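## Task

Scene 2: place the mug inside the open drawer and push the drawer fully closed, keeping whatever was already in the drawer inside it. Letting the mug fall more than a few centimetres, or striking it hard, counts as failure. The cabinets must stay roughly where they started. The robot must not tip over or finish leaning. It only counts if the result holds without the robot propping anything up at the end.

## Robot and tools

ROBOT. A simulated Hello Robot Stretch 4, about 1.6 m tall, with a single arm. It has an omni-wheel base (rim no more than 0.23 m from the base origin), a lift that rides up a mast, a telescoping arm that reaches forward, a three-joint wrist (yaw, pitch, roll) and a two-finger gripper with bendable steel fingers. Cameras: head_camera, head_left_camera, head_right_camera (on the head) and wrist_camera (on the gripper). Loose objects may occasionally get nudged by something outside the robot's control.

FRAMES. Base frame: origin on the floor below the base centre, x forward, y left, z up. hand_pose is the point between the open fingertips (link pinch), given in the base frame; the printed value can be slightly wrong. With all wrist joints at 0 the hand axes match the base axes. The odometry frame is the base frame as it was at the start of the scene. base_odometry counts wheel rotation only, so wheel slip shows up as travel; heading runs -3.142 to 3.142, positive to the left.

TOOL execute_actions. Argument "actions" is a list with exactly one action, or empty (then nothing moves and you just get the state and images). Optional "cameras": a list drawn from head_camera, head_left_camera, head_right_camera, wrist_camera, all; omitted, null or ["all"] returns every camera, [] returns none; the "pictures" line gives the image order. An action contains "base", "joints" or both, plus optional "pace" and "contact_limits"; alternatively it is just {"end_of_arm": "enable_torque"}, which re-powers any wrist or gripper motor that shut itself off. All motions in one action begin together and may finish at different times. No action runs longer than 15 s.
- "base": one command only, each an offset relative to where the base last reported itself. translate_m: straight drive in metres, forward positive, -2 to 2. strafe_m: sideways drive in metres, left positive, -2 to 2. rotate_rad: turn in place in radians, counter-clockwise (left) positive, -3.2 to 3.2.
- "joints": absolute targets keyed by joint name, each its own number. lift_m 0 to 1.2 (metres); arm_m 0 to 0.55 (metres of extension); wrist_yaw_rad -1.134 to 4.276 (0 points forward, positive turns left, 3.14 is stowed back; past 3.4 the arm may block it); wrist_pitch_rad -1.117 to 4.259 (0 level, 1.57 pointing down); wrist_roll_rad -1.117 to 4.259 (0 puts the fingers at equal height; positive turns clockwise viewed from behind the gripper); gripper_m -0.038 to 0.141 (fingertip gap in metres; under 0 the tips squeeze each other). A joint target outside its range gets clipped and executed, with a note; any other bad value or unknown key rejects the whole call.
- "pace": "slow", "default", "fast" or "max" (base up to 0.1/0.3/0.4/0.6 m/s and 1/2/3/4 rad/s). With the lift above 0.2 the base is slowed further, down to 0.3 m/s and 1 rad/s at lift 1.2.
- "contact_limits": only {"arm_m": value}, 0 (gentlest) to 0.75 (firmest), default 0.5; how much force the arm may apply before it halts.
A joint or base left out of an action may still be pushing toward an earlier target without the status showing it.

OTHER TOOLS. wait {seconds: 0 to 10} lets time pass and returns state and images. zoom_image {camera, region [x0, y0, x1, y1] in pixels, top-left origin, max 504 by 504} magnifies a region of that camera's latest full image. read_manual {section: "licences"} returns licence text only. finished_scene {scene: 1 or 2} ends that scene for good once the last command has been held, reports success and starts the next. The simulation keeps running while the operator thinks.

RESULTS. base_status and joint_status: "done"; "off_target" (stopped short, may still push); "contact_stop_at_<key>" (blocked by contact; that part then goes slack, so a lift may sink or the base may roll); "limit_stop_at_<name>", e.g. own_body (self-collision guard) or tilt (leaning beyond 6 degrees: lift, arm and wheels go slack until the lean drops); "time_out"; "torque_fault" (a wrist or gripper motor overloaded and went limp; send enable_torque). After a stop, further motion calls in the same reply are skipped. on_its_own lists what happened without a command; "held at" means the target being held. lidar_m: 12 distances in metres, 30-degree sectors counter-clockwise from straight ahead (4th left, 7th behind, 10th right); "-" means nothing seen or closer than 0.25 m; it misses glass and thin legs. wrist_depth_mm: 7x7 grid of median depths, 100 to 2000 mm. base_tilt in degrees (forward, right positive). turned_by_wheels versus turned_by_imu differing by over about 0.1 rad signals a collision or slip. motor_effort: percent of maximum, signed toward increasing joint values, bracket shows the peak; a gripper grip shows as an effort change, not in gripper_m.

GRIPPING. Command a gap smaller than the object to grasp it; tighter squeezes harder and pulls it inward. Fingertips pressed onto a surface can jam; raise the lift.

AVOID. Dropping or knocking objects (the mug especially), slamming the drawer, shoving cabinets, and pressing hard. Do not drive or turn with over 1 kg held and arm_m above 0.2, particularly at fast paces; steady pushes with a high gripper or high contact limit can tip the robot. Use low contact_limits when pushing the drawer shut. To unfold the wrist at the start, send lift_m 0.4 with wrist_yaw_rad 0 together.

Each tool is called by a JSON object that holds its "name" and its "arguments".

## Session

{"name": "execute_actions", "arguments": {"actions": []}}

Scene clock: 0.00 s.
base_odometry: x=+0.000 y=+0.000 heading=+0.000 (m, m, rad; odometry frame)
turned_by_wheels: +0.000 (rad since the last result)
turned_by_imu: +0.000 (rad since the last result)
base_tilt: forward=+0.2 right=+1.3 (deg)
lidar_m: 1.96 1.93 2.20 2.08 1.14 2.35 2.41 2.17 1.93 1.17 1.14 1.34
base_status: not commanded
joint_positions: lift_m=+0.125 arm_m=+0.002 wrist_yaw_rad=+3.226 wrist_pitch_rad=+0.007 wrist_roll_rad=-0.017 gripper_m=+0.057
joint_status: not commanded
motor_effort: lift_m=+20 arm_m=-1 wrist_yaw_rad=+0 wrist_pitch_rad=-6 wrist_roll_rad=+0 gripper_m=-4 wheel_0=+0 wheel_1=+0 wheel_2=+0 (%)
hand_pose: x=-0.1216 y=+0.0627 z=+0.3015 quat_wxyz=(-0.042, -0.003, -0.009, +0.999) (m; base frame)
wrist_depth_mm: - - 141 - - - - / - - 135 - - - - / - - 128 222 - - - / - 111 138 - - - - / 188 144 - - - - - / 202 1308 1098 1397 1160 1537 1618 / 205 854 778 831 798 878 960
pictures: head_camera, head_left_camera, head_right_camera, wrist_camera
camera_calibration (this result's frames):
wrist_camera: T_world_to_cam=[[-0.131284, 0.989492, 0.0605799, -0.0862753], [-0.0445627, 0.0551566, -0.997483, 0.364963], [-0.990343, -0.133653, 0.0368533, 0.0991436], [0, 0, 0, 1]] pos_world=[0.103123, 0.0784894, 0.365617]
Images, in order (width x height): head_camera 420x560, head_left_camera 420x672, head_right_camera 420x672, wrist_camera 616x392.

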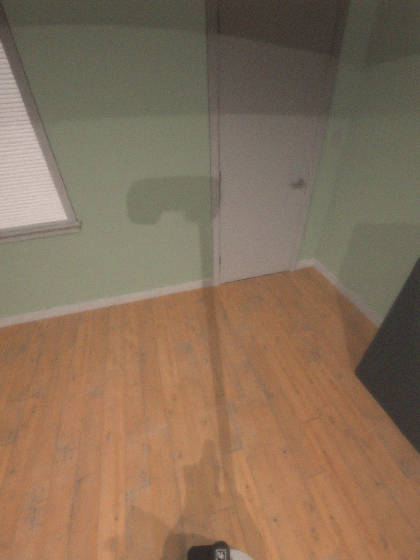

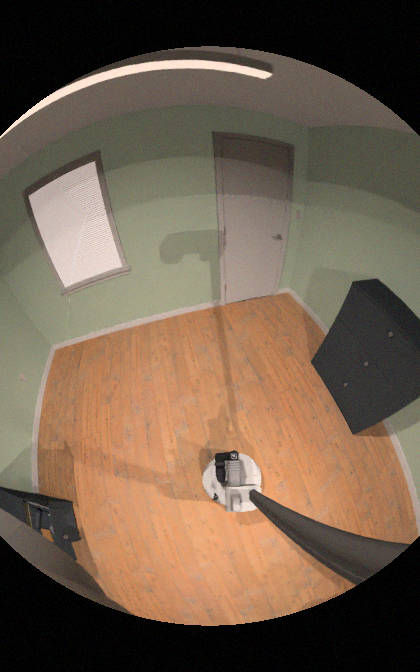

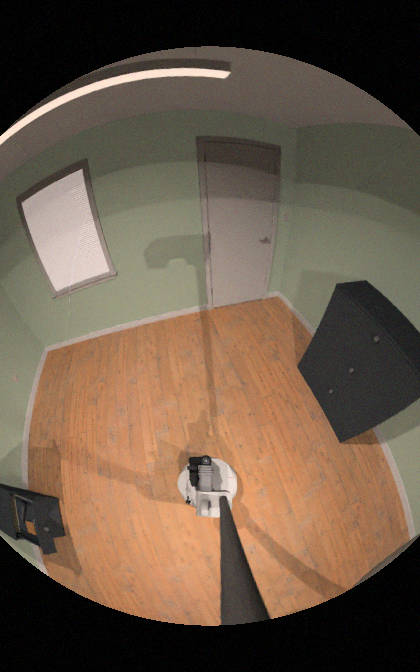

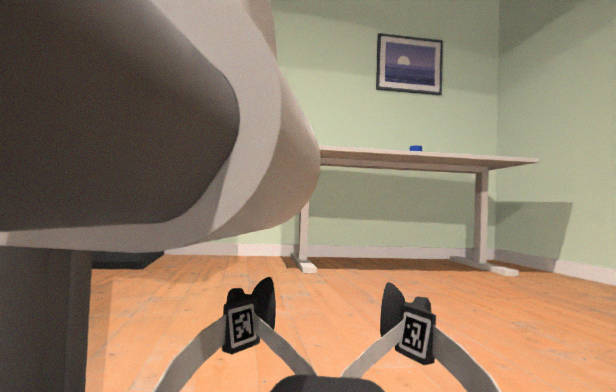

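{"name": "execute_actions", "arguments": {"actions": [{"base":{"rotate_rad":3.01},"joints":{"lift_m":0.4,"wrist_yaw_rad":0},"pace":"fast"}], "cameras": ["head_left_camera","head_right_camera"]}}

{"name": "execute_actions", "arguments": {"actions": [{"base":{"translate_m":1.65},"joints":{"lift_m":1.0,"wrist_pitch_rad":0.6,"gripper_m":0.14},"pace":"max"}]}}

Scene clock: 3.00 s.
base_odometry: x=+0.000 y=+0.000 heading=+3.010 (m, m, rad; odometry frame)
turned_by_wheels: +3.010 (rad since the last result)
turned_by_imu: +2.987 (rad since the last result)
base_tilt: forward=+0.1 right=+1.3 (deg)
lidar_m: 2.04 2.11 2.14 1.68 1.13 1.23 1.98 1.94 2.12 2.13 1.13 1.25
base_status: done
joint_positions: lift_m=+0.400 arm_m=+0.002 wrist_yaw_rad=+0.001 wrist_pitch_rad=+0.007 wrist_roll_rad=-0.017 gripper_m=+0.057
joint_status: all done
motor_effort: lift_m=+25(27) arm_m=-1(1) wrist_yaw_rad=-1(8) wrist_pitch_rad=-7(5) wrist_roll_rad=+0(0) gripper_m=-4(3) wheel_0=-1(8) wheel_1=-1(11) wheel_2=+0(9) (%)
hand_pose: x=+0.4618 y=-0.0873 z=+0.5759 quat_wxyz=(+1.000, -0.008, +0.003, +0.000) (m; base frame)
wrist_depth_mm: - - - - - - 1983 / - - - - - - 1921 / - - - - - - 1921 / - - - - - - 1863 / - - - - - - 1921 / - - 1921 - - - 1863 / 1430 1464 1336 1499 1430 1499 1618
pictures: head_left_camera, head_right_camera
Images, in order (width x height): head_left_camera 420x672, head_right_camera 420x672.

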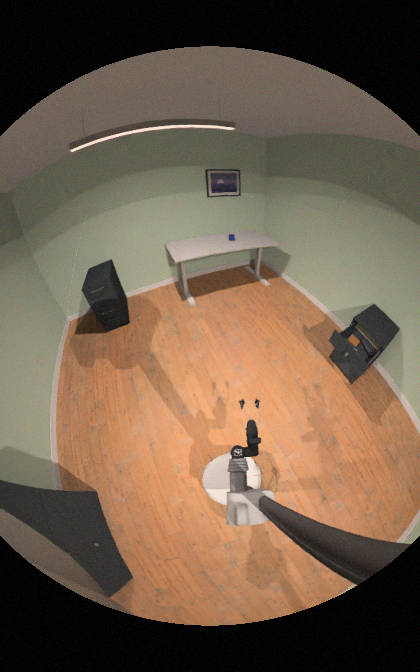

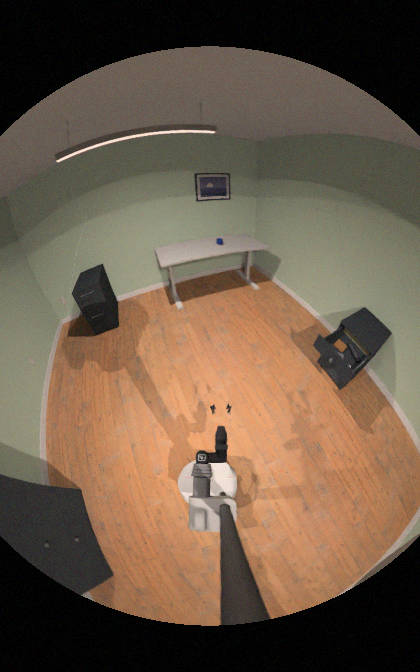

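Scene clock: 7.53 s.
base_odometry: x=-1.636 y=+0.217 heading=+3.010 (m, m, rad; odometry frame)
turned_by_wheels: +0.000 (rad since the last result)
turned_by_imu: -0.001 (rad since the last result)
base_tilt: forward=+0.2 right=+1.3 (deg)
lidar_m: 0.49 0.45 0.51 1.26 2.30 2.29 3.55 1.32 1.12 1.46 1.20 0.64
base_status: done
joint_positions: lift_m=+1.000 arm_m=+0.002 wrist_yaw_rad=+0.000 wrist_pitch_rad=+0.602 wrist_roll_rad=-0.017 gripper_m=+0.140
joint_status: all done
motor_effort: lift_m=+25(29) arm_m=-1(1) wrist_yaw_rad=+0(1) wrist_pitch_rad=-5(5) wrist_roll_rad=-1(1) gripper_m=-1(1) wheel_0=+0(8) wheel_1=+0(7) wheel_2=+1(13) (%)
hand_pose: x=+0.4110 y=-0.0874 z=+1.0146 quat_wxyz=(+0.955, -0.008, +0.296, +0.003) (m; base frame)
wrist_depth_mm: 866 931 976 1060 1160 1255 1255 / 931 991 1078 1160 1255 1397 1281 / 976 1042 1098 1118 1138 1118 1255 / 866 866 866 866 842 866 878 / 715 707 715 707 707 715 715 / 591 585 585 603 597 213 1336 / 517 504 504 163 549 1229 1308
pictures: head_camera, head_left_camera, head_right_camera, wrist_camera
camera_calibration (this result's frames):
wrist_camera: T_world_to_cam=[[0.0729071, -0.997053, 0.0238514, -0.131356], [-0.526315, -0.0587774, -0.848255, 1.14489], [0.847158, 0.0492904, -0.52905, 0.415207], [0, 0, 0, 1]] pos_world=[0.260407, -0.0841412, 1.19396]
Images, in order (width x height): head_camera 420x560, head_left_camera 420x672, head_right_camera 420x672, wrist_camera 616x392.

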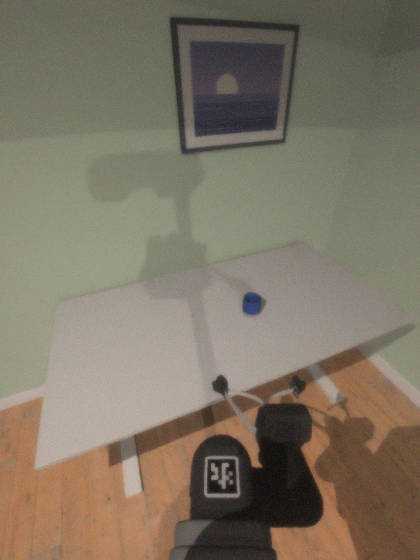

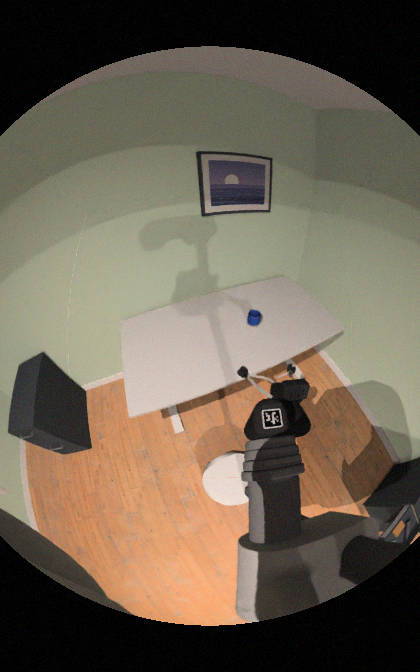

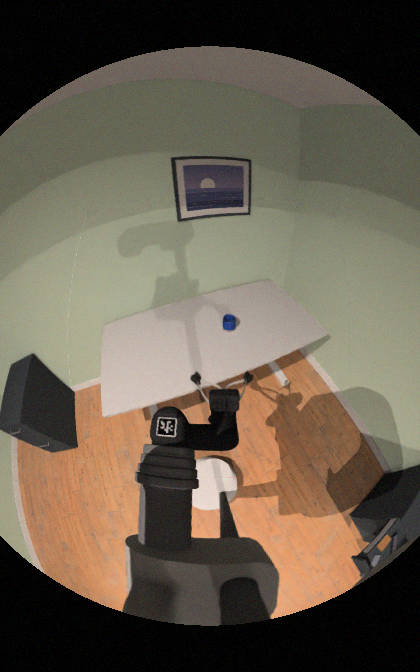

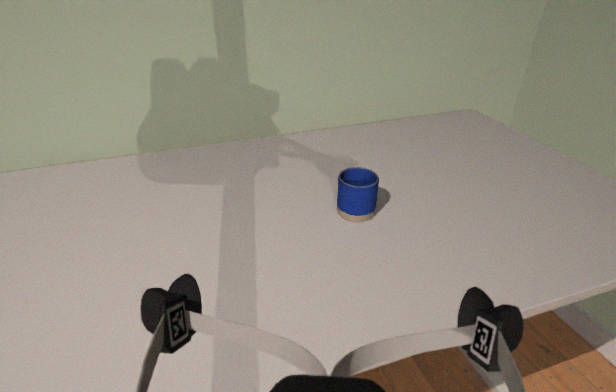

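{"name": "execute_actions", "arguments": {"actions": [{"base":{"strafe_m":-0.055},"joints":{"wrist_pitch_rad":1.3,"arm_m":0.2},"pace":"fast"}], "cameras": []}}

{"name": "execute_actions", "arguments": {"actions": [{"base":{"translate_m":0.2},"joints":{"arm_m":0.47},"pace":"fast"}], "cameras": ["head_right_camera","wrist_camera"]}}

Scene clock: 9.60 s.
base_odometry: x=-1.629 y=+0.271 heading=+3.010 (m, m, rad; odometry frame)
turned_by_wheels: +0.000 (rad since the last result)
turned_by_imu: +0.000 (rad since the last result)
base_tilt: forward=+0.2 right=+1.3 (deg)
lidar_m: 0.50 0.50 0.54 1.34 2.36 2.29 3.52 1.23 1.11 1.42 1.37 0.62
base_status: done
joint_positions: lift_m=+1.000 arm_m=+0.199 wrist_yaw_rad=+0.000 wrist_pitch_rad=+1.300 wrist_roll_rad=-0.017 gripper_m=+0.140
joint_status: all done
motor_effort: lift_m=+25(24) arm_m=+5(6) wrist_yaw_rad=+0(1) wrist_pitch_rad=+0(4) wrist_roll_rad=-1(1) gripper_m=+1(1) wheel_0=-2(9) wheel_1=+0(6) wheel_2=+0(4) (%)
hand_pose: x=+0.4470 y=-0.0874 z=+0.8999 quat_wxyz=(+0.796, -0.007, +0.605, +0.005) (m; base frame)
wrist_depth_mm: 512 512 504 500 496 488 484 / 488 484 480 477 469 466 462 / 469 462 455 452 449 462 1205 / 442 442 436 439 1182 1138 1160 / 424 427 1118 1118 1118 1098 1098 / 1078 1060 1078 1078 1078 213 1060 / 1060 1042 1042 163 1008 1008 1025
pictures: none
No camera images: the call's "cameras" was empty. Leave "cameras" out to get every camera's image.

Scene clock: 11.50 s.
base_odometry: x=-1.827 y=+0.297 heading=+3.010 (m, m, rad; odometry frame)
turned_by_wheels: +0.000 (rad since the last result)
turned_by_imu: +0.000 (rad since the last result)
base_tilt: forward=+0.3 right=+1.2 (deg)
lidar_m: 0.29 0.28 0.32 0.54 2.43 2.45 3.69 1.26 1.27 1.33 0.83 0.36
base_status: done
joint_positions: lift_m=+1.000 arm_m=+0.469 wrist_yaw_rad=+0.000 wrist_pitch_rad=+1.300 wrist_roll_rad=-0.017 gripper_m=+0.140
joint_status: all done
motor_effort: lift_m=+25(24) arm_m=+5(8) wrist_yaw_rad=+0(1) wrist_pitch_rad=-5(3) wrist_roll_rad=-1(1) gripper_m=-1(2) wheel_0=+1(6) wheel_1=+1(6) wheel_2=+0(12) (%)
hand_pose: x=+0.7171 y=-0.0874 z=+0.8999 quat_wxyz=(+0.796, -0.007, +0.605, +0.005) (m; base frame)
wrist_depth_mm: 525 508 500 500 492 488 484 / 488 484 480 473 469 466 462 / 466 459 455 449 449 445 439 / 442 439 436 430 430 421 421 / 424 421 415 410 407 404 404 / 404 399 394 389 389 213 387 / 389 384 382 163 370 368 370
pictures: head_right_camera, wrist_camera
camera_calibration (this result's frames):
wrist_camera: T_world_to_cam=[[0.0712731, -0.997047, -0.0285789, -0.102585], [-0.948586, -0.0588947, -0.310992, 1.028], [0.308391, 0.049275, -0.949983, 0.860401], [0, 0, 0, 1]] pos_world=[0.717114, -0.0841352, 1.13413]
Images, in order (width x height): head_right_camera 420x672, wrist_camera 616x392.

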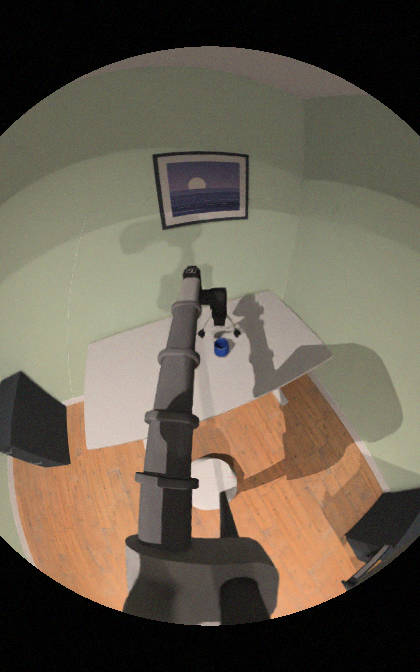

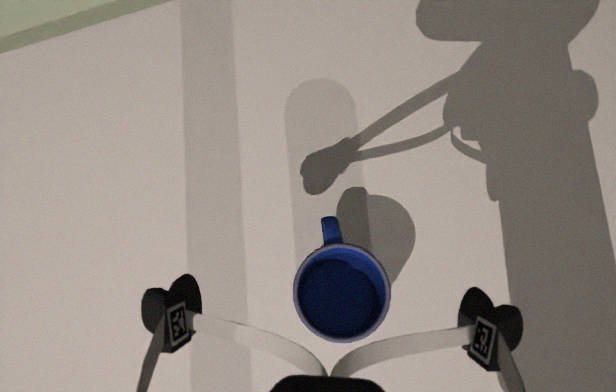

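{"name": "execute_actions", "arguments": {"actions": [{"base":{"strafe_m":-0.01},"joints":{"arm_m":0.49,"lift_m":0.88}}], "cameras": ["wrist_camera"]}}

Scene clock: 13.37 s.
base_odometry: x=-1.826 y=+0.307 heading=+3.010 (m, m, rad; odometry frame)
turned_by_wheels: +0.000 (rad since the last result)
turned_by_imu: +0.000 (rad since the last result)
base_tilt: forward=+0.2 right=+1.3 (deg)
lidar_m: 0.30 0.31 0.35 0.55 2.42 2.42 3.68 1.23 1.29 1.32 0.79 0.40
base_status: done
joint_positions: lift_m=+0.880 arm_m=+0.489 wrist_yaw_rad=+0.000 wrist_pitch_rad=+1.301 wrist_roll_rad=-0.017 gripper_m=+0.140
joint_status: all done
motor_effort: lift_m=+16(22) arm_m=+5(7) wrist_yaw_rad=+0(1) wrist_pitch_rad=-2(2) wrist_roll_rad=+1(2) gripper_m=+0(0) wheel_0=+0(9) wheel_1=-1(7) wheel_2=+0(1) (%)
hand_pose: x=+0.7370 y=-0.0874 z=+0.7806 quat_wxyz=(+0.796, -0.007, +0.605, +0.005) (m; base frame)
wrist_depth_mm: 366 362 359 353 351 347 343 / 345 342 340 336 334 330 329 / 329 325 324 320 317 315 312 / 314 312 307 306 304 301 300 / 300 298 296 263 291 289 286 / 287 283 216 272 272 213 274 / 277 272 270 163 202 262 265
pictures: wrist_camera
camera_calibration (this result's frames):
wrist_camera: T_world_to_cam=[[0.0712634, -0.997048, -0.0285866, -0.107402], [-0.94862, -0.0588885, -0.310889, 1.00973], [0.308288, 0.0492729, -0.950016, 0.741026], [0, 0, 0, 1]] pos_world=[0.737054, -0.0841357, 1.01483]
Images, in order (width x height): wrist_camera 616x392.

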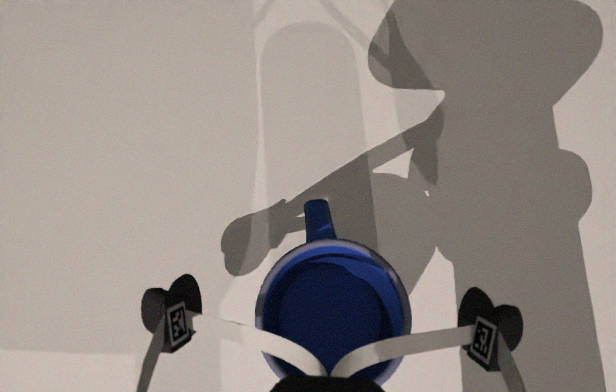

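{"name": "execute_actions", "arguments": {"actions": [{"joints":{"gripper_m":0.03,"lift_m":0.872,"arm_m":0.485}}], "cameras": ["wrist_camera"]}}

{"name": "execute_actions", "arguments": {"actions": [{"joints":{"lift_m":0.895},"pace":"slow"}], "cameras": ["wrist_camera","head_right_camera"]}}

Scene clock: 15.80 s.
base_odometry: x=-1.826 y=+0.307 heading=+3.010 (m, m, rad; odometry frame)
turned_by_wheels: +0.000 (rad since the last result)
turned_by_imu: +0.000 (rad since the last result)
base_tilt: forward=+0.2 right=+1.2 (deg)
lidar_m: 0.32 0.30 0.34 0.53 2.41 2.46 3.70 1.18 1.26 1.32 0.82 0.40
base_status: not commanded
joint_positions: lift_m=+0.872 arm_m=+0.486 wrist_yaw_rad=+0.000 wrist_pitch_rad=+1.302 wrist_roll_rad=-0.017 gripper_m=+0.030
joint_status: all done
motor_effort: lift_m=+17(18) arm_m=-5(4) wrist_yaw_rad=+0(0) wrist_pitch_rad=-5(6) wrist_roll_rad=+1(1) gripper_m=-19(19) wheel_0=+1(1) wheel_1=-1(1) wheel_2=+0(0) (%)
hand_pose: x=+0.7335 y=-0.0874 z=+0.7724 quat_wxyz=(+0.796, -0.007, +0.606, +0.005) (m; base frame)
wrist_depth_mm: 353 349 345 342 340 338 332 / 336 332 329 327 322 319 317 / 320 317 314 310 309 306 303 / 304 303 300 296 294 291 290 / 291 289 286 220 278 279 277 / 279 277 193 251 228 268 266 / 268 260 259 236 198 175 255
pictures: wrist_camera
camera_calibration (this result's frames):
wrist_camera: T_world_to_cam=[[0.0711806, -0.997052, -0.0286625, -0.107273], [-0.948955, -0.0588388, -0.309876, 1.00338], [0.307276, 0.0492566, -0.950345, 0.735351], [0, 0, 0, 1]] pos_world=[0.733843, -0.0841398, 1.00669]
Images, in order (width x height): wrist_camera 616x392.

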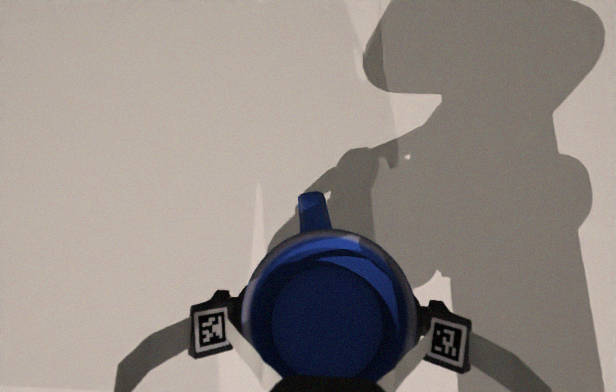

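Scene clock: 16.77 s.
base_odometry: x=-1.826 y=+0.307 heading=+3.010 (m, m, rad; odometry frame)
turned_by_wheels: +0.000 (rad since the last result)
turned_by_imu: +0.000 (rad since the last result)
base_tilt: forward=+0.2 right=+1.3 (deg)
lidar_m: 0.31 0.30 0.34 0.54 2.44 2.49 3.68 1.26 1.26 1.32 0.84 0.43
base_status: not commanded
joint_positions: lift_m=+0.894 arm_m=+0.486 wrist_yaw_rad=+0.000 wrist_pitch_rad=+1.302 wrist_roll_rad=-0.017 gripper_m=+0.030
joint_status: all done
motor_effort: lift_m=+27(27) arm_m=-5(5) wrist_yaw_rad=-1(0) wrist_pitch_rad=-5(3) wrist_roll_rad=+0(1) gripper_m=-20(19) wheel_0=+0(1) wheel_1=-1(1) wheel_2=+0(0) (%)
hand_pose: x=+0.7335 y=-0.0874 z=+0.7946 quat_wxyz=(+0.796, -0.007, +0.606, +0.005) (m; base frame)
wrist_depth_mm: 379 377 373 368 364 362 359 / 362 357 355 351 347 345 342 / 343 342 338 334 330 329 327 / 329 325 324 319 317 314 312 / 314 310 309 220 300 301 300 / 301 300 193 251 229 289 286 / 289 282 278 238 198 175 276
pictures: head_right_camera, wrist_camera
camera_calibration (this result's frames):
wrist_camera: T_world_to_cam=[[0.0711805, -0.997052, -0.0286625, -0.106638], [-0.948955, -0.0588387, -0.309876, 1.01024], [0.307276, 0.0492566, -0.950345, 0.756395], [0, 0, 0, 1]] pos_world=[0.733841, -0.0841398, 1.02883]
Images, in order (width x height): head_right_camera 420x672, wrist_camera 616x392.

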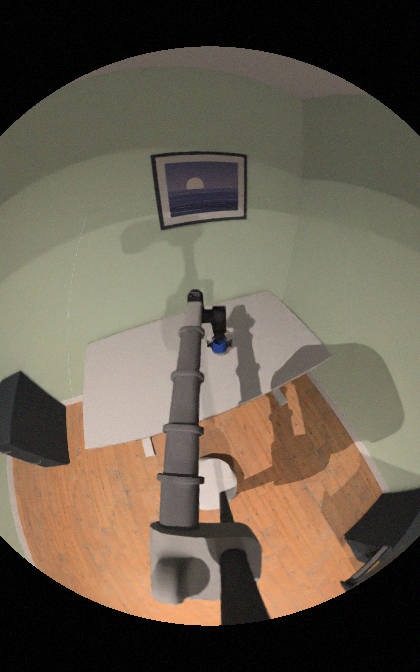

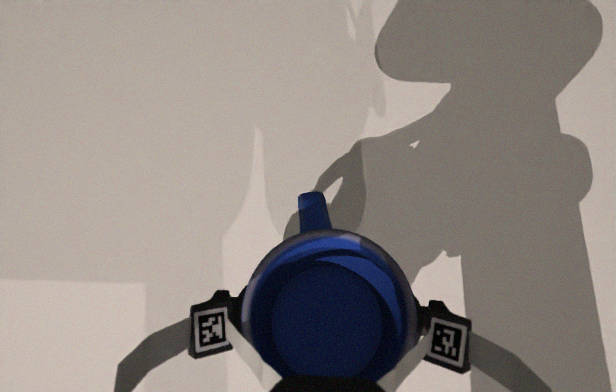

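{"name": "execute_actions", "arguments": {"actions": [{"base":{"translate_m":-1.36},"joints":{"arm_m":0.05,"lift_m":0.95}}], "cameras": []}}

{"name": "execute_actions", "arguments": {"actions": [{"base":{"rotate_rad":-1.12},"pace":"slow"}]}}

{"name": "zoom_image", "arguments": {"camera": "head_camera", "region": [140,200,340,420]}}

Scene clock: 23.27 s.
base_odometry: x=-0.477 y=+0.129 heading=+3.010 (m, m, rad; odometry frame)
turned_by_wheels: +0.000 (rad since the last result)
turned_by_imu: +0.002 (rad since the last result)
base_tilt: forward=+0.2 right=+1.3 (deg)
lidar_m: 1.60 1.58 1.82 1.94 1.41 1.53 2.42 2.38 2.38 0.90 0.87 2.01
base_status: done
joint_positions: lift_m=+0.950 arm_m=+0.051 wrist_yaw_rad=+0.000 wrist_pitch_rad=+1.302 wrist_roll_rad=-0.017 gripper_m=+0.030
joint_status: all done
motor_effort: lift_m=+26(28) arm_m=-5(4) wrist_yaw_rad=+0(1) wrist_pitch_rad=-8(5) wrist_roll_rad=+1(2) gripper_m=-20(21) wheel_0=-2(4) wheel_1=-1(6) wheel_2=+1(9) (%)
hand_pose: x=+0.2985 y=-0.0874 z=+0.8496 quat_wxyz=(+0.796, -0.007, +0.606, +0.005) (m; base frame)
wrist_depth_mm: 1366 1336 1308 1281 1281 1281 1281 / 1255 1281 1255 1255 1255 1229 1205 / 1205 1182 1182 1182 1160 1160 1160 / 1160 1138 1138 1118 1138 1118 1098 / 1098 1098 1078 220 1060 1060 1060 / 1060 1042 193 251 228 1042 1008 / 1008 991 809 237 198 175 976
pictures: none
No camera images: the call's "cameras" was empty. Leave "cameras" out to get every camera's image.

Scene clock: 25.67 s.
base_odometry: x=-0.477 y=+0.129 heading=+1.891 (m, m, rad; odometry frame)
turned_by_wheels: -1.119 (rad since the last result)
turned_by_imu: -1.111 (rad since the last result)
base_tilt: forward=+0.3 right=+1.3 (deg)
lidar_m: 0.87 1.92 1.63 1.58 1.84 1.95 1.45 1.47 2.43 2.37 2.50 0.91
base_status: done
joint_positions: lift_m=+0.950 arm_m=+0.051 wrist_yaw_rad=+0.000 wrist_pitch_rad=+1.302 wrist_roll_rad=-0.017 gripper_m=+0.030
joint_status: not commanded
motor_effort: lift_m=+26(26) arm_m=-5(5) wrist_yaw_rad=+1(0) wrist_pitch_rad=-6(4) wrist_roll_rad=-1(1) gripper_m=-21(20) wheel_0=+1(6) wheel_1=+3(8) wheel_2=+3(5) (%)
hand_pose: x=+0.2985 y=-0.0874 z=+0.8497 quat_wxyz=(+0.796, -0.007, +0.606, +0.005) (m; base frame)
wrist_depth_mm: 1336 1308 1308 1281 1281 1281 1255 / 1281 1255 1255 1229 1229 1205 1205 / 1229 1205 1205 1182 1160 1160 1138 / 1160 1160 1138 1118 1118 1118 1098 / 1118 1098 1078 220 1060 1060 1060 / 1060 1042 193 250 229 1025 1008 / 1025 991 798 237 198 175 976
pictures: head_camera, head_left_camera, head_right_camera, wrist_camera
camera_calibration (this result's frames):
wrist_camera: T_world_to_cam=[[0.070977, -0.997066, -0.0286618, -0.0740509], [-0.948965, -0.0586449, -0.309882, 0.614505], [0.307291, 0.0491935, -0.950343, 0.942392], [0, 0, 0, 1]] pos_world=[0.298811, -0.0841555, 1.0839]
Images, in order (width x height): head_camera 420x560, head_left_camera 420x672, head_right_camera 420x672, wrist_camera 616x392.

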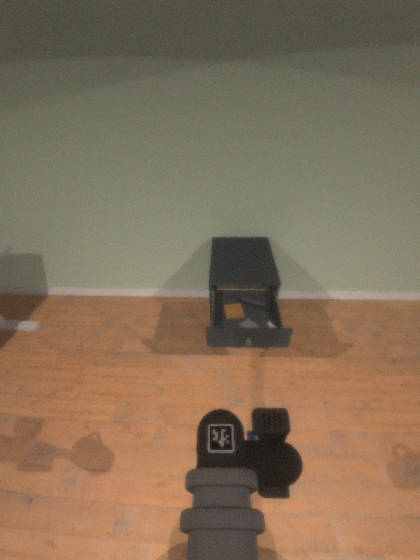

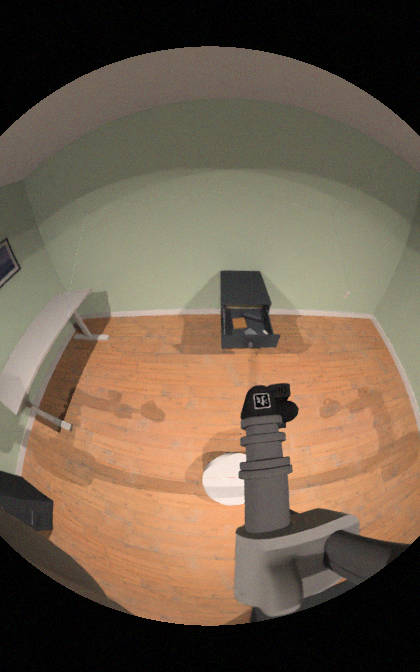

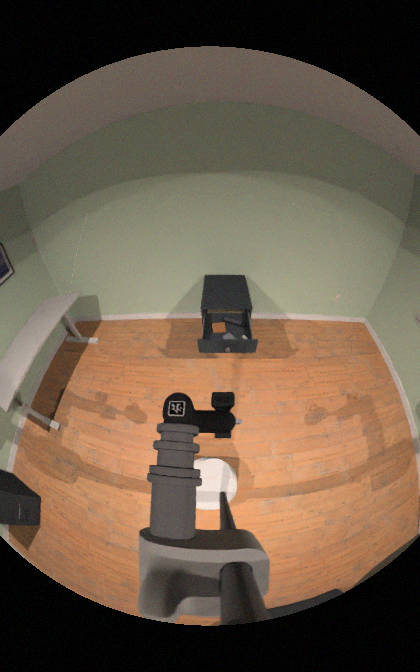

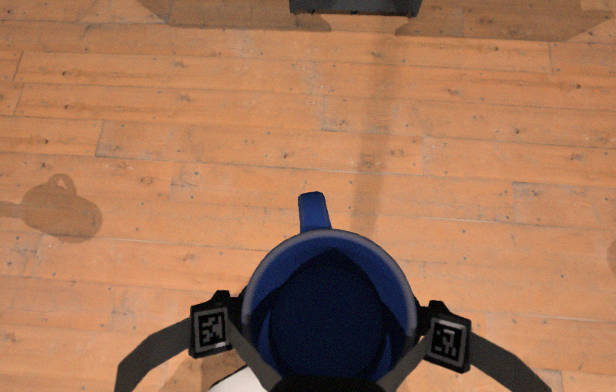

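Region (140, 200, 340, 420) of head_camera's 420x560 image, scaled by 2.291, with more detail than that image has; it fills the left 458 columns of this view, and the rest is white.

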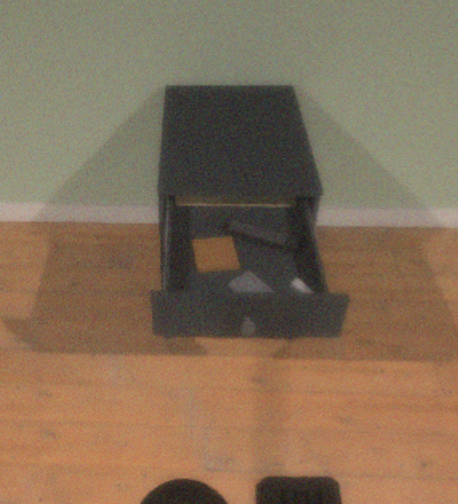

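{"name": "execute_actions", "arguments": {"actions": [{"base":{"translate_m":0.33},"joints":{"arm_m":0.25,"lift_m":1.0}}], "cameras": ["wrist_camera","head_right_camera"]}}

Scene clock: 28.47 s.
base_odometry: x=-0.581 y=+0.442 heading=+1.891 (m, m, rad; odometry frame)
turned_by_wheels: +0.000 (rad since the last result)
turned_by_imu: +0.000 (rad since the last result)
base_tilt: forward=+0.3 right=+1.3 (deg)
lidar_m: 0.55 1.59 1.61 1.55 1.99 2.32 1.77 1.85 2.45 2.34 2.06 0.55
base_status: done
joint_positions: lift_m=+1.000 arm_m=+0.249 wrist_yaw_rad=+0.000 wrist_pitch_rad=+1.301 wrist_roll_rad=-0.017 gripper_m=+0.030
joint_status: all done
motor_effort: lift_m=+27(29) arm_m=+5(5) wrist_yaw_rad=+0(1) wrist_pitch_rad=-4(6) wrist_roll_rad=+2(1) gripper_m=-19(21) wheel_0=+0(5) wheel_1=+1(9) wheel_2=+0(9) (%)
hand_pose: x=+0.4968 y=-0.0874 z=+0.8997 quat_wxyz=(+0.796, -0.007, +0.606, +0.005) (m; base frame)
wrist_depth_mm: 1397 1366 1366 603 597 585 1308 / 1336 1308 1308 699 676 699 1255 / 1281 1229 1255 661 661 661 1205 / 1205 1205 1182 634 621 621 1138 / 1138 1138 1118 220 535 580 1098 / 1118 1078 192 251 229 1042 1060 / 1060 1025 1042 237 199 175 1008
pictures: head_right_camera, wrist_camera
camera_calibration (this result's frames):
wrist_camera: T_world_to_cam=[[0.0710443, -0.997062, -0.0286422, -0.0867384], [-0.948876, -0.0587015, -0.310143, 0.818363], [0.30755, 0.0492118, -0.950258, 0.928773], [0, 0, 0, 1]] pos_world=[0.497043, -0.0841509, 1.1339]
Images, in order (width x height): head_right_camera 420x672, wrist_camera 616x392.

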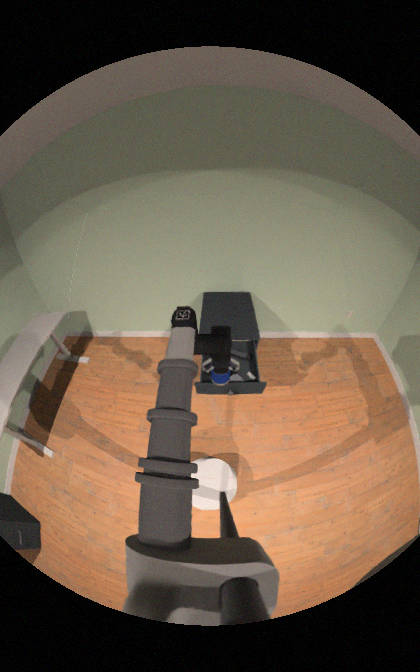

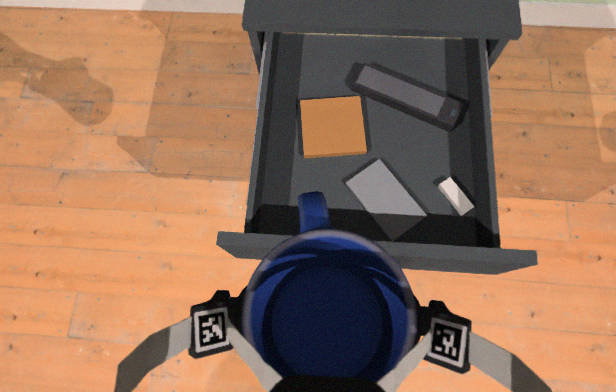

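{"name": "execute_actions", "arguments": {"actions": [{"base":{"strafe_m":-0.184},"joints":{"arm_m":0.497,"lift_m":0.83,"wrist_yaw_rad":0.5}}], "cameras": ["wrist_camera"]}}

{"name": "execute_actions", "arguments": {"actions": [{"joints":{"lift_m":0.72}}]}}

{"name": "zoom_image", "arguments": {"camera": "head_right_camera", "region": [150,290,270,410]}}

Scene clock: 31.33 s.
base_odometry: x=-0.406 y=+0.500 heading=+1.890 (m, m, rad; odometry frame)
turned_by_wheels: +0.000 (rad since the last result)
turned_by_imu: +0.001 (rad since the last result)
base_tilt: forward=+0.2 right=+1.3 (deg)
lidar_m: 0.51 0.58 1.80 1.74 2.14 2.30 1.73 1.83 2.29 2.18 2.06 0.58
base_status: done
joint_positions: lift_m=+0.830 arm_m=+0.496 wrist_yaw_rad=+0.500 wrist_pitch_rad=+1.302 wrist_roll_rad=-0.017 gripper_m=+0.030
joint_status: all done
motor_effort: lift_m=+17(25) arm_m=+5(5) wrist_yaw_rad=+0(9) wrist_pitch_rad=-5(8) wrist_roll_rad=+2(1) gripper_m=-17(19) wheel_0=-1(8) wheel_1=-1(9) wheel_2=+0(1) (%)
hand_pose: x=+0.7762 y=-0.0399 z=+0.7304 quat_wxyz=(+0.770, -0.156, +0.585, +0.202) (m; base frame)
wrist_depth_mm: 1205 1182 387 382 377 373 373 / 1138 1118 445 366 359 357 353 / 1078 1078 480 473 343 340 336 / 1042 459 459 442 449 325 324 / 976 445 436 220 421 415 917 / 418 433 192 251 229 891 904 / 375 404 394 237 198 175 866
pictures: wrist_camera
camera_calibration (this result's frames):
wrist_camera: T_world_to_cam=[[0.540297, -0.840987, -0.0286554, -0.422091], [-0.804662, -0.506398, -0.309969, 0.903846], [0.246169, 0.190533, -0.950315, 0.733017], [0, 0, 0, 1]] pos_world=[0.774898, -0.0369315, 0.964666]
Images, in order (width x height): wrist_camera 616x392.

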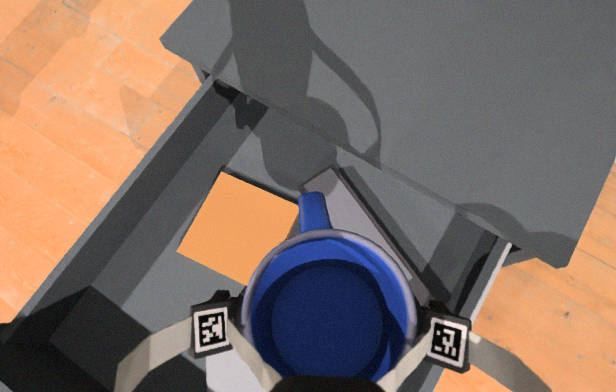

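Scene clock: 32.83 s.
base_odometry: x=-0.406 y=+0.500 heading=+1.890 (m, m, rad; odometry frame)
turned_by_wheels: +0.000 (rad since the last result)
turned_by_imu: +0.000 (rad since the last result)
base_tilt: forward=+0.2 right=+1.2 (deg)
lidar_m: 0.53 0.59 1.80 1.73 2.12 2.33 1.75 1.84 2.30 2.15 2.08 0.57
base_status: not commanded
joint_positions: lift_m=+0.720 arm_m=+0.496 wrist_yaw_rad=+0.500 wrist_pitch_rad=+1.302 wrist_roll_rad=-0.017 gripper_m=+0.030
joint_status: all done
motor_effort: lift_m=+17(19) arm_m=+5(5) wrist_yaw_rad=+0(1) wrist_pitch_rad=-4(5) wrist_roll_rad=+3(0) gripper_m=-20(21) wheel_0=-1(1) wheel_1=+0(0) wheel_2=+0(0) (%)
hand_pose: x=+0.7762 y=-0.0399 z=+0.6204 quat_wxyz=(+0.770, -0.156, +0.585, +0.202) (m; base frame)
wrist_depth_mm: 1060 1042 373 253 247 245 242 / 1008 347 384 377 239 233 231 / 946 359 362 355 357 229 220 / 319 349 334 329 325 338 283 / 334 334 325 220 303 324 290 / 324 324 192 251 228 285 778 / 310 298 293 238 198 175 759
pictures: head_camera, head_left_camera, head_right_camera, wrist_camera
camera_calibration (this result's frames):
wrist_camera: T_world_to_cam=[[0.540297, -0.840987, -0.0286556, -0.425244], [-0.804662, -0.506398, -0.309966, 0.869752], [0.246166, 0.190532, -0.950316, 0.628492], [0, 0, 0, 1]] pos_world=[0.774901, -0.0369316, 0.854674]
Images, in order (width x height): head_camera 420x560, head_left_camera 420x672, head_right_camera 420x672, wrist_camera 616x392.

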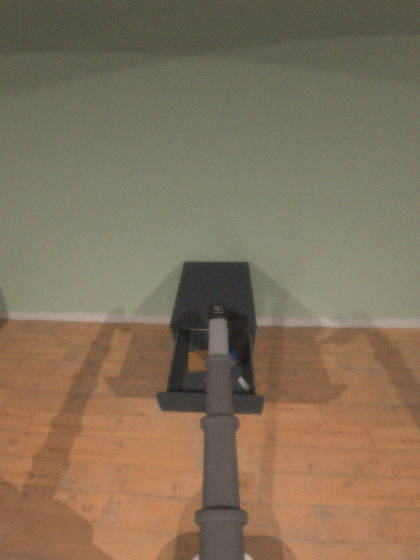

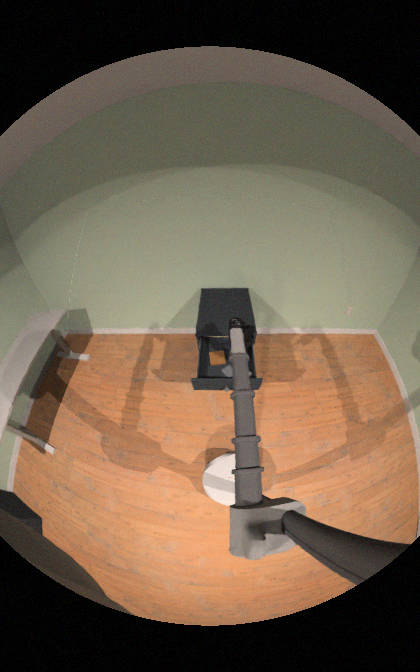

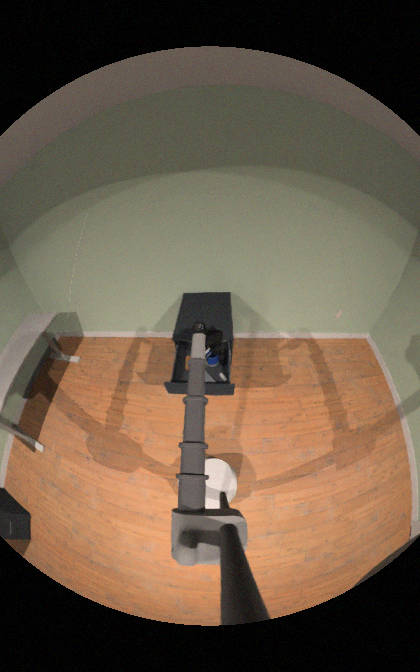

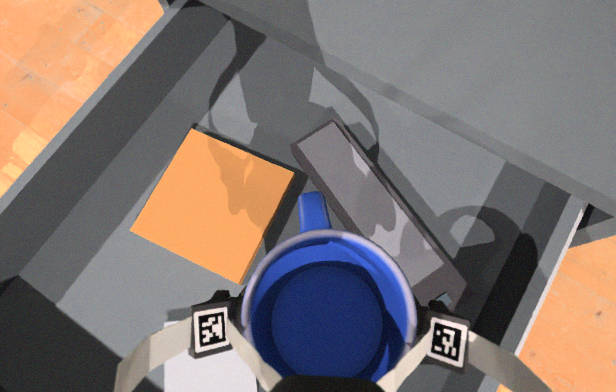

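Region (150, 290, 270, 410) of head_right_camera's 420x672 image, scaled by 4.200, with more detail than that image has.

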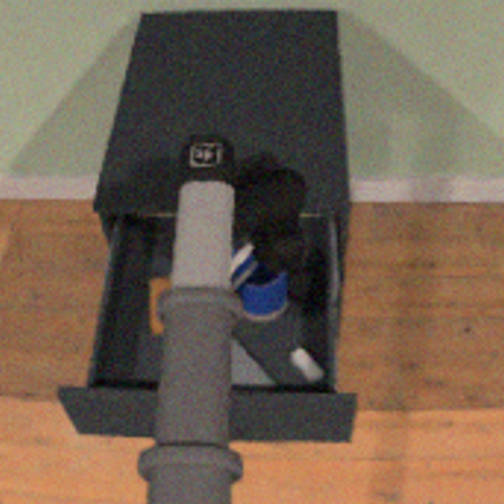

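Good fit.

{"name": "execute_actions", "arguments": {"actions": [{"joints":{"lift_m":0.674},"pace":"slow"}], "cameras": ["wrist_camera"]}}

{"name": "execute_actions", "arguments": {"actions": [{"joints":{"gripper_m":0.1},"pace":"slow"}], "cameras": ["wrist_camera"]}}

{"name": "execute_actions", "arguments": {"actions": [{"joints":{"lift_m":0.8}}], "cameras": ["wrist_camera"]}}

Scene clock: 34.63 s.
base_odometry: x=-0.406 y=+0.500 heading=+1.890 (m, m, rad; odometry frame)
turned_by_wheels: +0.000 (rad since the last result)
turned_by_imu: +0.000 (rad since the last result)
base_tilt: forward=+0.3 right=+1.3 (deg)
lidar_m: 0.53 0.58 1.80 1.74 2.15 2.27 1.75 1.80 2.26 2.18 2.08 0.56
base_status: not commanded
joint_positions: lift_m=+0.674 arm_m=+0.496 wrist_yaw_rad=+0.500 wrist_pitch_rad=+1.302 wrist_roll_rad=-0.017 gripper_m=+0.030
joint_status: all done
motor_effort: lift_m=+17(17) arm_m=+5(5) wrist_yaw_rad=+1(0) wrist_pitch_rad=-4(4) wrist_roll_rad=+1(0) gripper_m=-20(19) wheel_0=-2(1) wheel_1=+0(0) wheel_2=+0(0) (%)
hand_pose: x=+0.7762 y=-0.0399 z=+0.5744 quat_wxyz=(+0.770, -0.156, +0.585, +0.202) (m; base frame)
wrist_depth_mm: 1008 304 345 342 196 190 189 / 286 325 330 327 322 191 180 / 286 315 300 291 304 304 298 / 301 291 287 293 272 291 286 / 291 287 279 220 257 278 252 / 279 277 193 250 228 252 223 / 268 252 251 237 198 175 715
pictures: wrist_camera
camera_calibration (this result's frames):
wrist_camera: T_world_to_cam=[[0.540297, -0.840987, -0.0286556, -0.426563], [-0.804663, -0.506398, -0.309966, 0.855497], [0.246166, 0.190532, -0.950316, 0.584781], [0, 0, 0, 1]] pos_world=[0.774903, -0.0369316, 0.808678]
Images, in order (width x height): wrist_camera 616x392.

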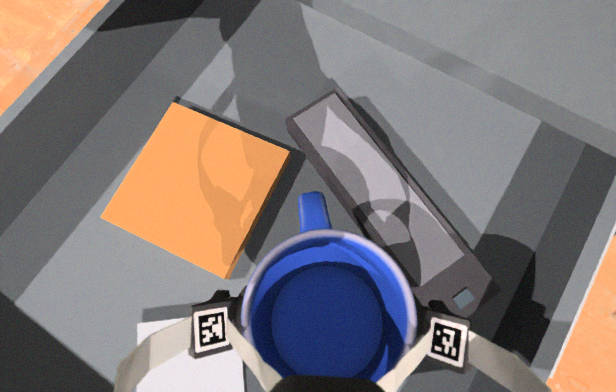

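Scene clock: 37.47 s.
base_odometry: x=-0.406 y=+0.500 heading=+1.890 (m, m, rad; odometry frame)
turned_by_wheels: +0.000 (rad since the last result)
turned_by_imu: +0.000 (rad since the last result)
base_tilt: forward=+0.3 right=+1.4 (deg)
lidar_m: 0.51 0.59 1.77 1.72 2.11 2.29 1.74 1.84 2.29 2.16 2.06 0.58
base_status: not commanded
joint_positions: lift_m=+0.674 arm_m=+0.496 wrist_yaw_rad=+0.500 wrist_pitch_rad=+1.301 wrist_roll_rad=-0.017 gripper_m=+0.100
joint_status: all done
motor_effort: lift_m=+17(17) arm_m=+5(5) wrist_yaw_rad=+1(0) wrist_pitch_rad=-3(6) wrist_roll_rad=+0(0) gripper_m=-1(20) wheel_0=-1(1) wheel_1=+0(0) wheel_2=+0(0) (%)
hand_pose: x=+0.7763 y=-0.0399 z=+0.5745 quat_wxyz=(+0.770, -0.156, +0.585, +0.202) (m; base frame)
wrist_depth_mm: 1008 306 347 342 197 191 190 / 286 327 330 327 324 191 181 / 287 315 301 293 306 306 300 / 303 293 289 293 273 293 287 / 293 289 281 246 260 277 251 / 281 278 201 264 240 253 225 / 268 263 254 184 218 211 715
pictures: wrist_camera
camera_calibration (this result's frames):
wrist_camera: T_world_to_cam=[[0.540307, -0.840981, -0.0286249, -0.426597], [-0.804545, -0.506334, -0.310377, 0.855769], [0.246527, 0.190729, -0.950183, 0.584427], [0, 0, 0, 1]] pos_world=[0.774921, -0.0369225, 0.808712]
Images, in order (width x height): wrist_camera 616x392.

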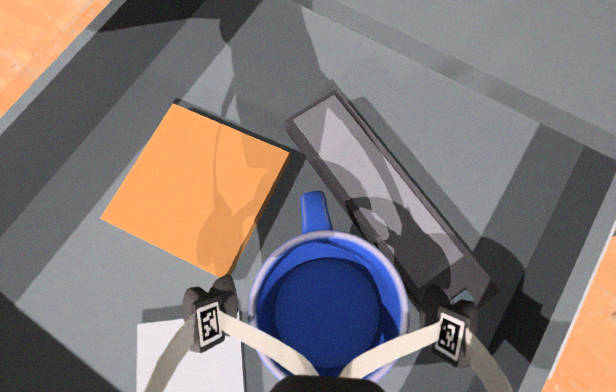

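Scene clock: 39.03 s.
base_odometry: x=-0.406 y=+0.500 heading=+1.890 (m, m, rad; odometry frame)
turned_by_wheels: +0.000 (rad since the last result)
turned_by_imu: +0.000 (rad since the last result)
base_tilt: forward=+0.2 right=+1.3 (deg)
lidar_m: 0.52 0.58 1.79 1.75 2.12 2.32 1.73 1.86 2.28 2.16 2.04 0.62
base_status: not commanded
joint_positions: lift_m=+0.800 arm_m=+0.496 wrist_yaw_rad=+0.500 wrist_pitch_rad=+1.301 wrist_roll_rad=-0.017 gripper_m=+0.100
joint_status: all done
motor_effort: lift_m=+26(28) arm_m=+5(5) wrist_yaw_rad=+0(1) wrist_pitch_rad=-5(5) wrist_roll_rad=+0(0) gripper_m=-3(2) wheel_0=-1(1) wheel_1=+0(0) wheel_2=+0(0) (%)
hand_pose: x=+0.7764 y=-0.0399 z=+0.6998 quat_wxyz=(+0.770, -0.156, +0.585, +0.202) (m; base frame)
wrist_depth_mm: 1160 1118 353 347 343 340 338 / 1098 1078 433 332 325 322 320 / 1042 1008 452 445 315 309 304 / 991 427 421 413 421 298 293 / 410 415 407 407 389 397 349 / 389 402 215 384 373 373 878 / 379 384 370 298 327 319 842
pictures: wrist_camera
camera_calibration (this result's frames):
wrist_camera: T_world_to_cam=[[0.54031, -0.840979, -0.0286171, -0.423022], [-0.804515, -0.506317, -0.31048, 0.894739], [0.246618, 0.190778, -0.950149, 0.70338], [0, 0, 0, 1]] pos_world=[0.774928, -0.0369202, 0.934009]
Images, in order (width x height): wrist_camera 616x392.

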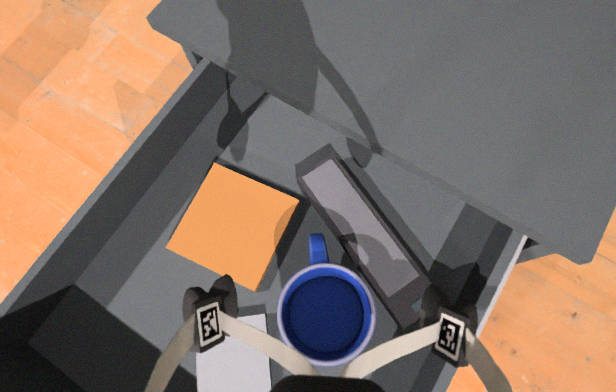

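{"name": "execute_actions", "arguments": {"actions": [{"base":{"strafe_m":0.08},"joints":{"arm_m":0.005,"gripper_m":0,"wrist_pitch_rad":0,"wrist_yaw_rad":0},"pace":"fast"}], "cameras": []}}

{"name": "execute_actions", "arguments": {"actions": [{"joints":{"lift_m":0.41},"pace":"fast"}], "cameras": ["wrist_camera","head_camera"]}}

Scene clock: 41.57 s.
base_odometry: x=-0.482 y=+0.474 heading=+1.890 (m, m, rad; odometry frame)
turned_by_wheels: +0.000 (rad since the last result)
turned_by_imu: +0.000 (rad since the last result)
base_tilt: forward=+0.3 right=+1.2 (deg)
lidar_m: 0.52 0.60 1.69 1.63 2.09 2.29 1.76 1.84 2.36 2.25 2.03 0.58
base_status: done
joint_positions: lift_m=+0.800 arm_m=+0.006 wrist_yaw_rad=+0.000 wrist_pitch_rad=+0.002 wrist_roll_rad=-0.017 gripper_m=+0.000
joint_status: all done
motor_effort: lift_m=+26(25) arm_m=-5(6) wrist_yaw_rad=+0(5) wrist_pitch_rad=-7(11) wrist_roll_rad=+1(1) gripper_m=-3(5) wheel_0=+1(11) wheel_1=-2(14) wheel_2=+0(3) (%)
hand_pose: x=+0.4653 y=-0.0875 z=+0.9772 quat_wxyz=(+1.000, -0.008, +0.001, +0.000) (m; base frame)
wrist_depth_mm: 1366 1366 1308 1308 1281 1255 1229 / 1366 1336 1308 1308 1255 1229 1229 / 1336 1336 1308 1281 1255 1229 1229 / 1336 1308 1308 1281 1255 1255 1229 / 1336 1308 1308 1255 1255 1229 1205 / 1336 1308 1308 208 1229 1205 1229 / 1336 1336 167 183 183 1205 1205
pictures: none
No camera images: the call's "cameras" was empty. Leave "cameras" out to get every camera's image.

Scene clock: 43.63 s.
base_odometry: x=-0.482 y=+0.474 heading=+1.890 (m, m, rad; odometry frame)
turned_by_wheels: +0.000 (rad since the last result)
turned_by_imu: +0.000 (rad since the last result)
base_tilt: forward=+0.2 right=+1.3 (deg)
lidar_m: 0.53 0.62 1.71 1.65 2.07 2.31 1.75 1.83 2.35 2.24 2.09 0.57
base_status: not commanded
joint_positions: lift_m=+0.410 arm_m=+0.006 wrist_yaw_rad=+0.000 wrist_pitch_rad=+0.002 wrist_roll_rad=-0.017 gripper_m=+0.000
joint_status: all done
motor_effort: lift_m=+16(23) arm_m=-5(5) wrist_yaw_rad=+0(0) wrist_pitch_rad=-6(6) wrist_roll_rad=-2(1) gripper_m=-3(6) wheel_0=+1(2) wheel_1=-1(1) wheel_2=+0(0) (%)
hand_pose: x=+0.4653 y=-0.0875 z=+0.5880 quat_wxyz=(+1.000, -0.008, +0.001, +0.000) (m; base frame)
wrist_depth_mm: 1366 1336 1308 1281 1255 1255 1229 / 1336 1308 1308 1308 1281 1229 1229 / 1366 1308 1308 1281 1255 1229 1229 / 1336 1308 1308 1255 1281 1229 1205 / 1308 343 338 332 329 324 1205 / 349 342 336 208 324 322 1205 / 1308 342 167 184 182 320 1205
pictures: head_camera, wrist_camera
camera_calibration (this result's frames):
wrist_camera: T_world_to_cam=[[0.046552, -0.997065, 0.0607842, -0.134642], [0.0440865, -0.0587401, -0.997299, 0.63378], [0.997943, 0.049106, 0.0412227, -0.261939], [0, 0, 0, 1]] pos_world=[0.239727, -0.0841556, 0.65105]
Images, in order (width x height): head_camera 420x560, wrist_camera 616x392.

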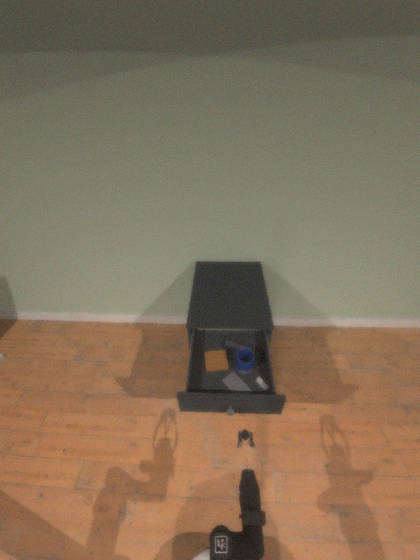

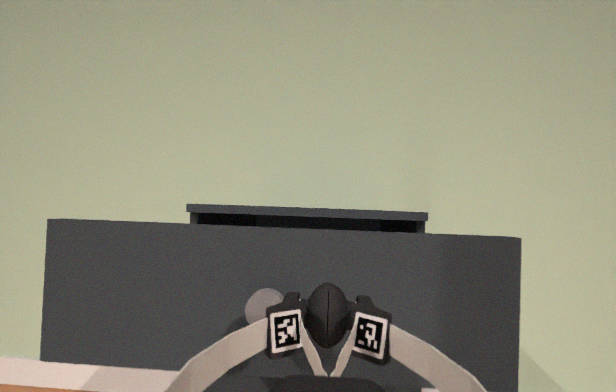

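{"name": "execute_actions", "arguments": {"actions": [{"joints":{"arm_m":0.41,"lift_m":0.425},"pace":"slow","contact_limits":{"arm_m":0.2}}], "cameras": ["wrist_camera","head_camera"]}}

Scene clock: 49.33 s.
base_odometry: x=-0.482 y=+0.474 heading=+1.890 (m, m, rad; odometry frame)
turned_by_wheels: +0.000 (rad since the last result)
turned_by_imu: +0.000 (rad since the last result)
base_tilt: forward=+0.2 right=+1.2 (deg)
lidar_m: 0.85 1.60 1.69 1.66 2.07 2.32 1.76 1.83 2.37 2.26 2.06 0.91
base_status: not commanded
joint_positions: lift_m=+0.425 arm_m=+0.409 wrist_yaw_rad=-0.002 wrist_pitch_rad=+0.002 wrist_roll_rad=-0.017 gripper_m=+0.000
joint_status: all done
motor_effort: lift_m=+26(27) arm_m=+6(8) wrist_yaw_rad=+8(8) wrist_pitch_rad=-6(6) wrist_roll_rad=+0(0) gripper_m=-3(7) wheel_0=+2(2) wheel_1=-1(2) wheel_2=-2(2) (%)
contact_limits: arm_m 0.2
hand_pose: x=+0.8681 y=-0.0881 z=+0.6023 quat_wxyz=(+1.000, -0.008, +0.001, -0.001) (m; base frame)
wrist_depth_mm: 931 917 904 891 878 854 854 / 946 917 904 878 866 854 842 / 917 917 891 878 866 854 842 / 931 917 891 891 866 854 831 / 250 246 251 267 264 260 267 / 248 244 241 208 233 230 227 / 247 243 167 183 185 229 227
pictures: head_camera, wrist_camera
camera_calibration (this result's frames):
wrist_camera: T_world_to_cam=[[0.0441958, -0.997171, 0.0608061, -0.152913], [0.0444192, -0.0588439, -0.997278, 0.629956], [0.998035, 0.0467765, 0.0416928, -0.665059], [0, 0, 0, 1]] pos_world=[0.642528, -0.0843021, 0.665268]
Images, in order (width x height): head_camera 420x560, wrist_camera 616x392.

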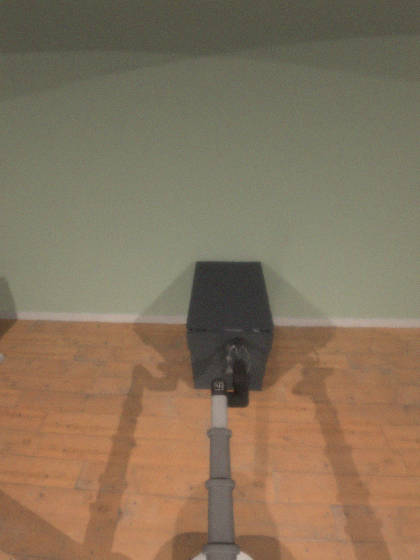

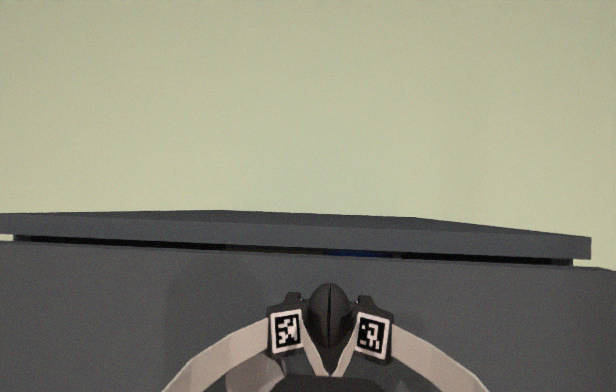

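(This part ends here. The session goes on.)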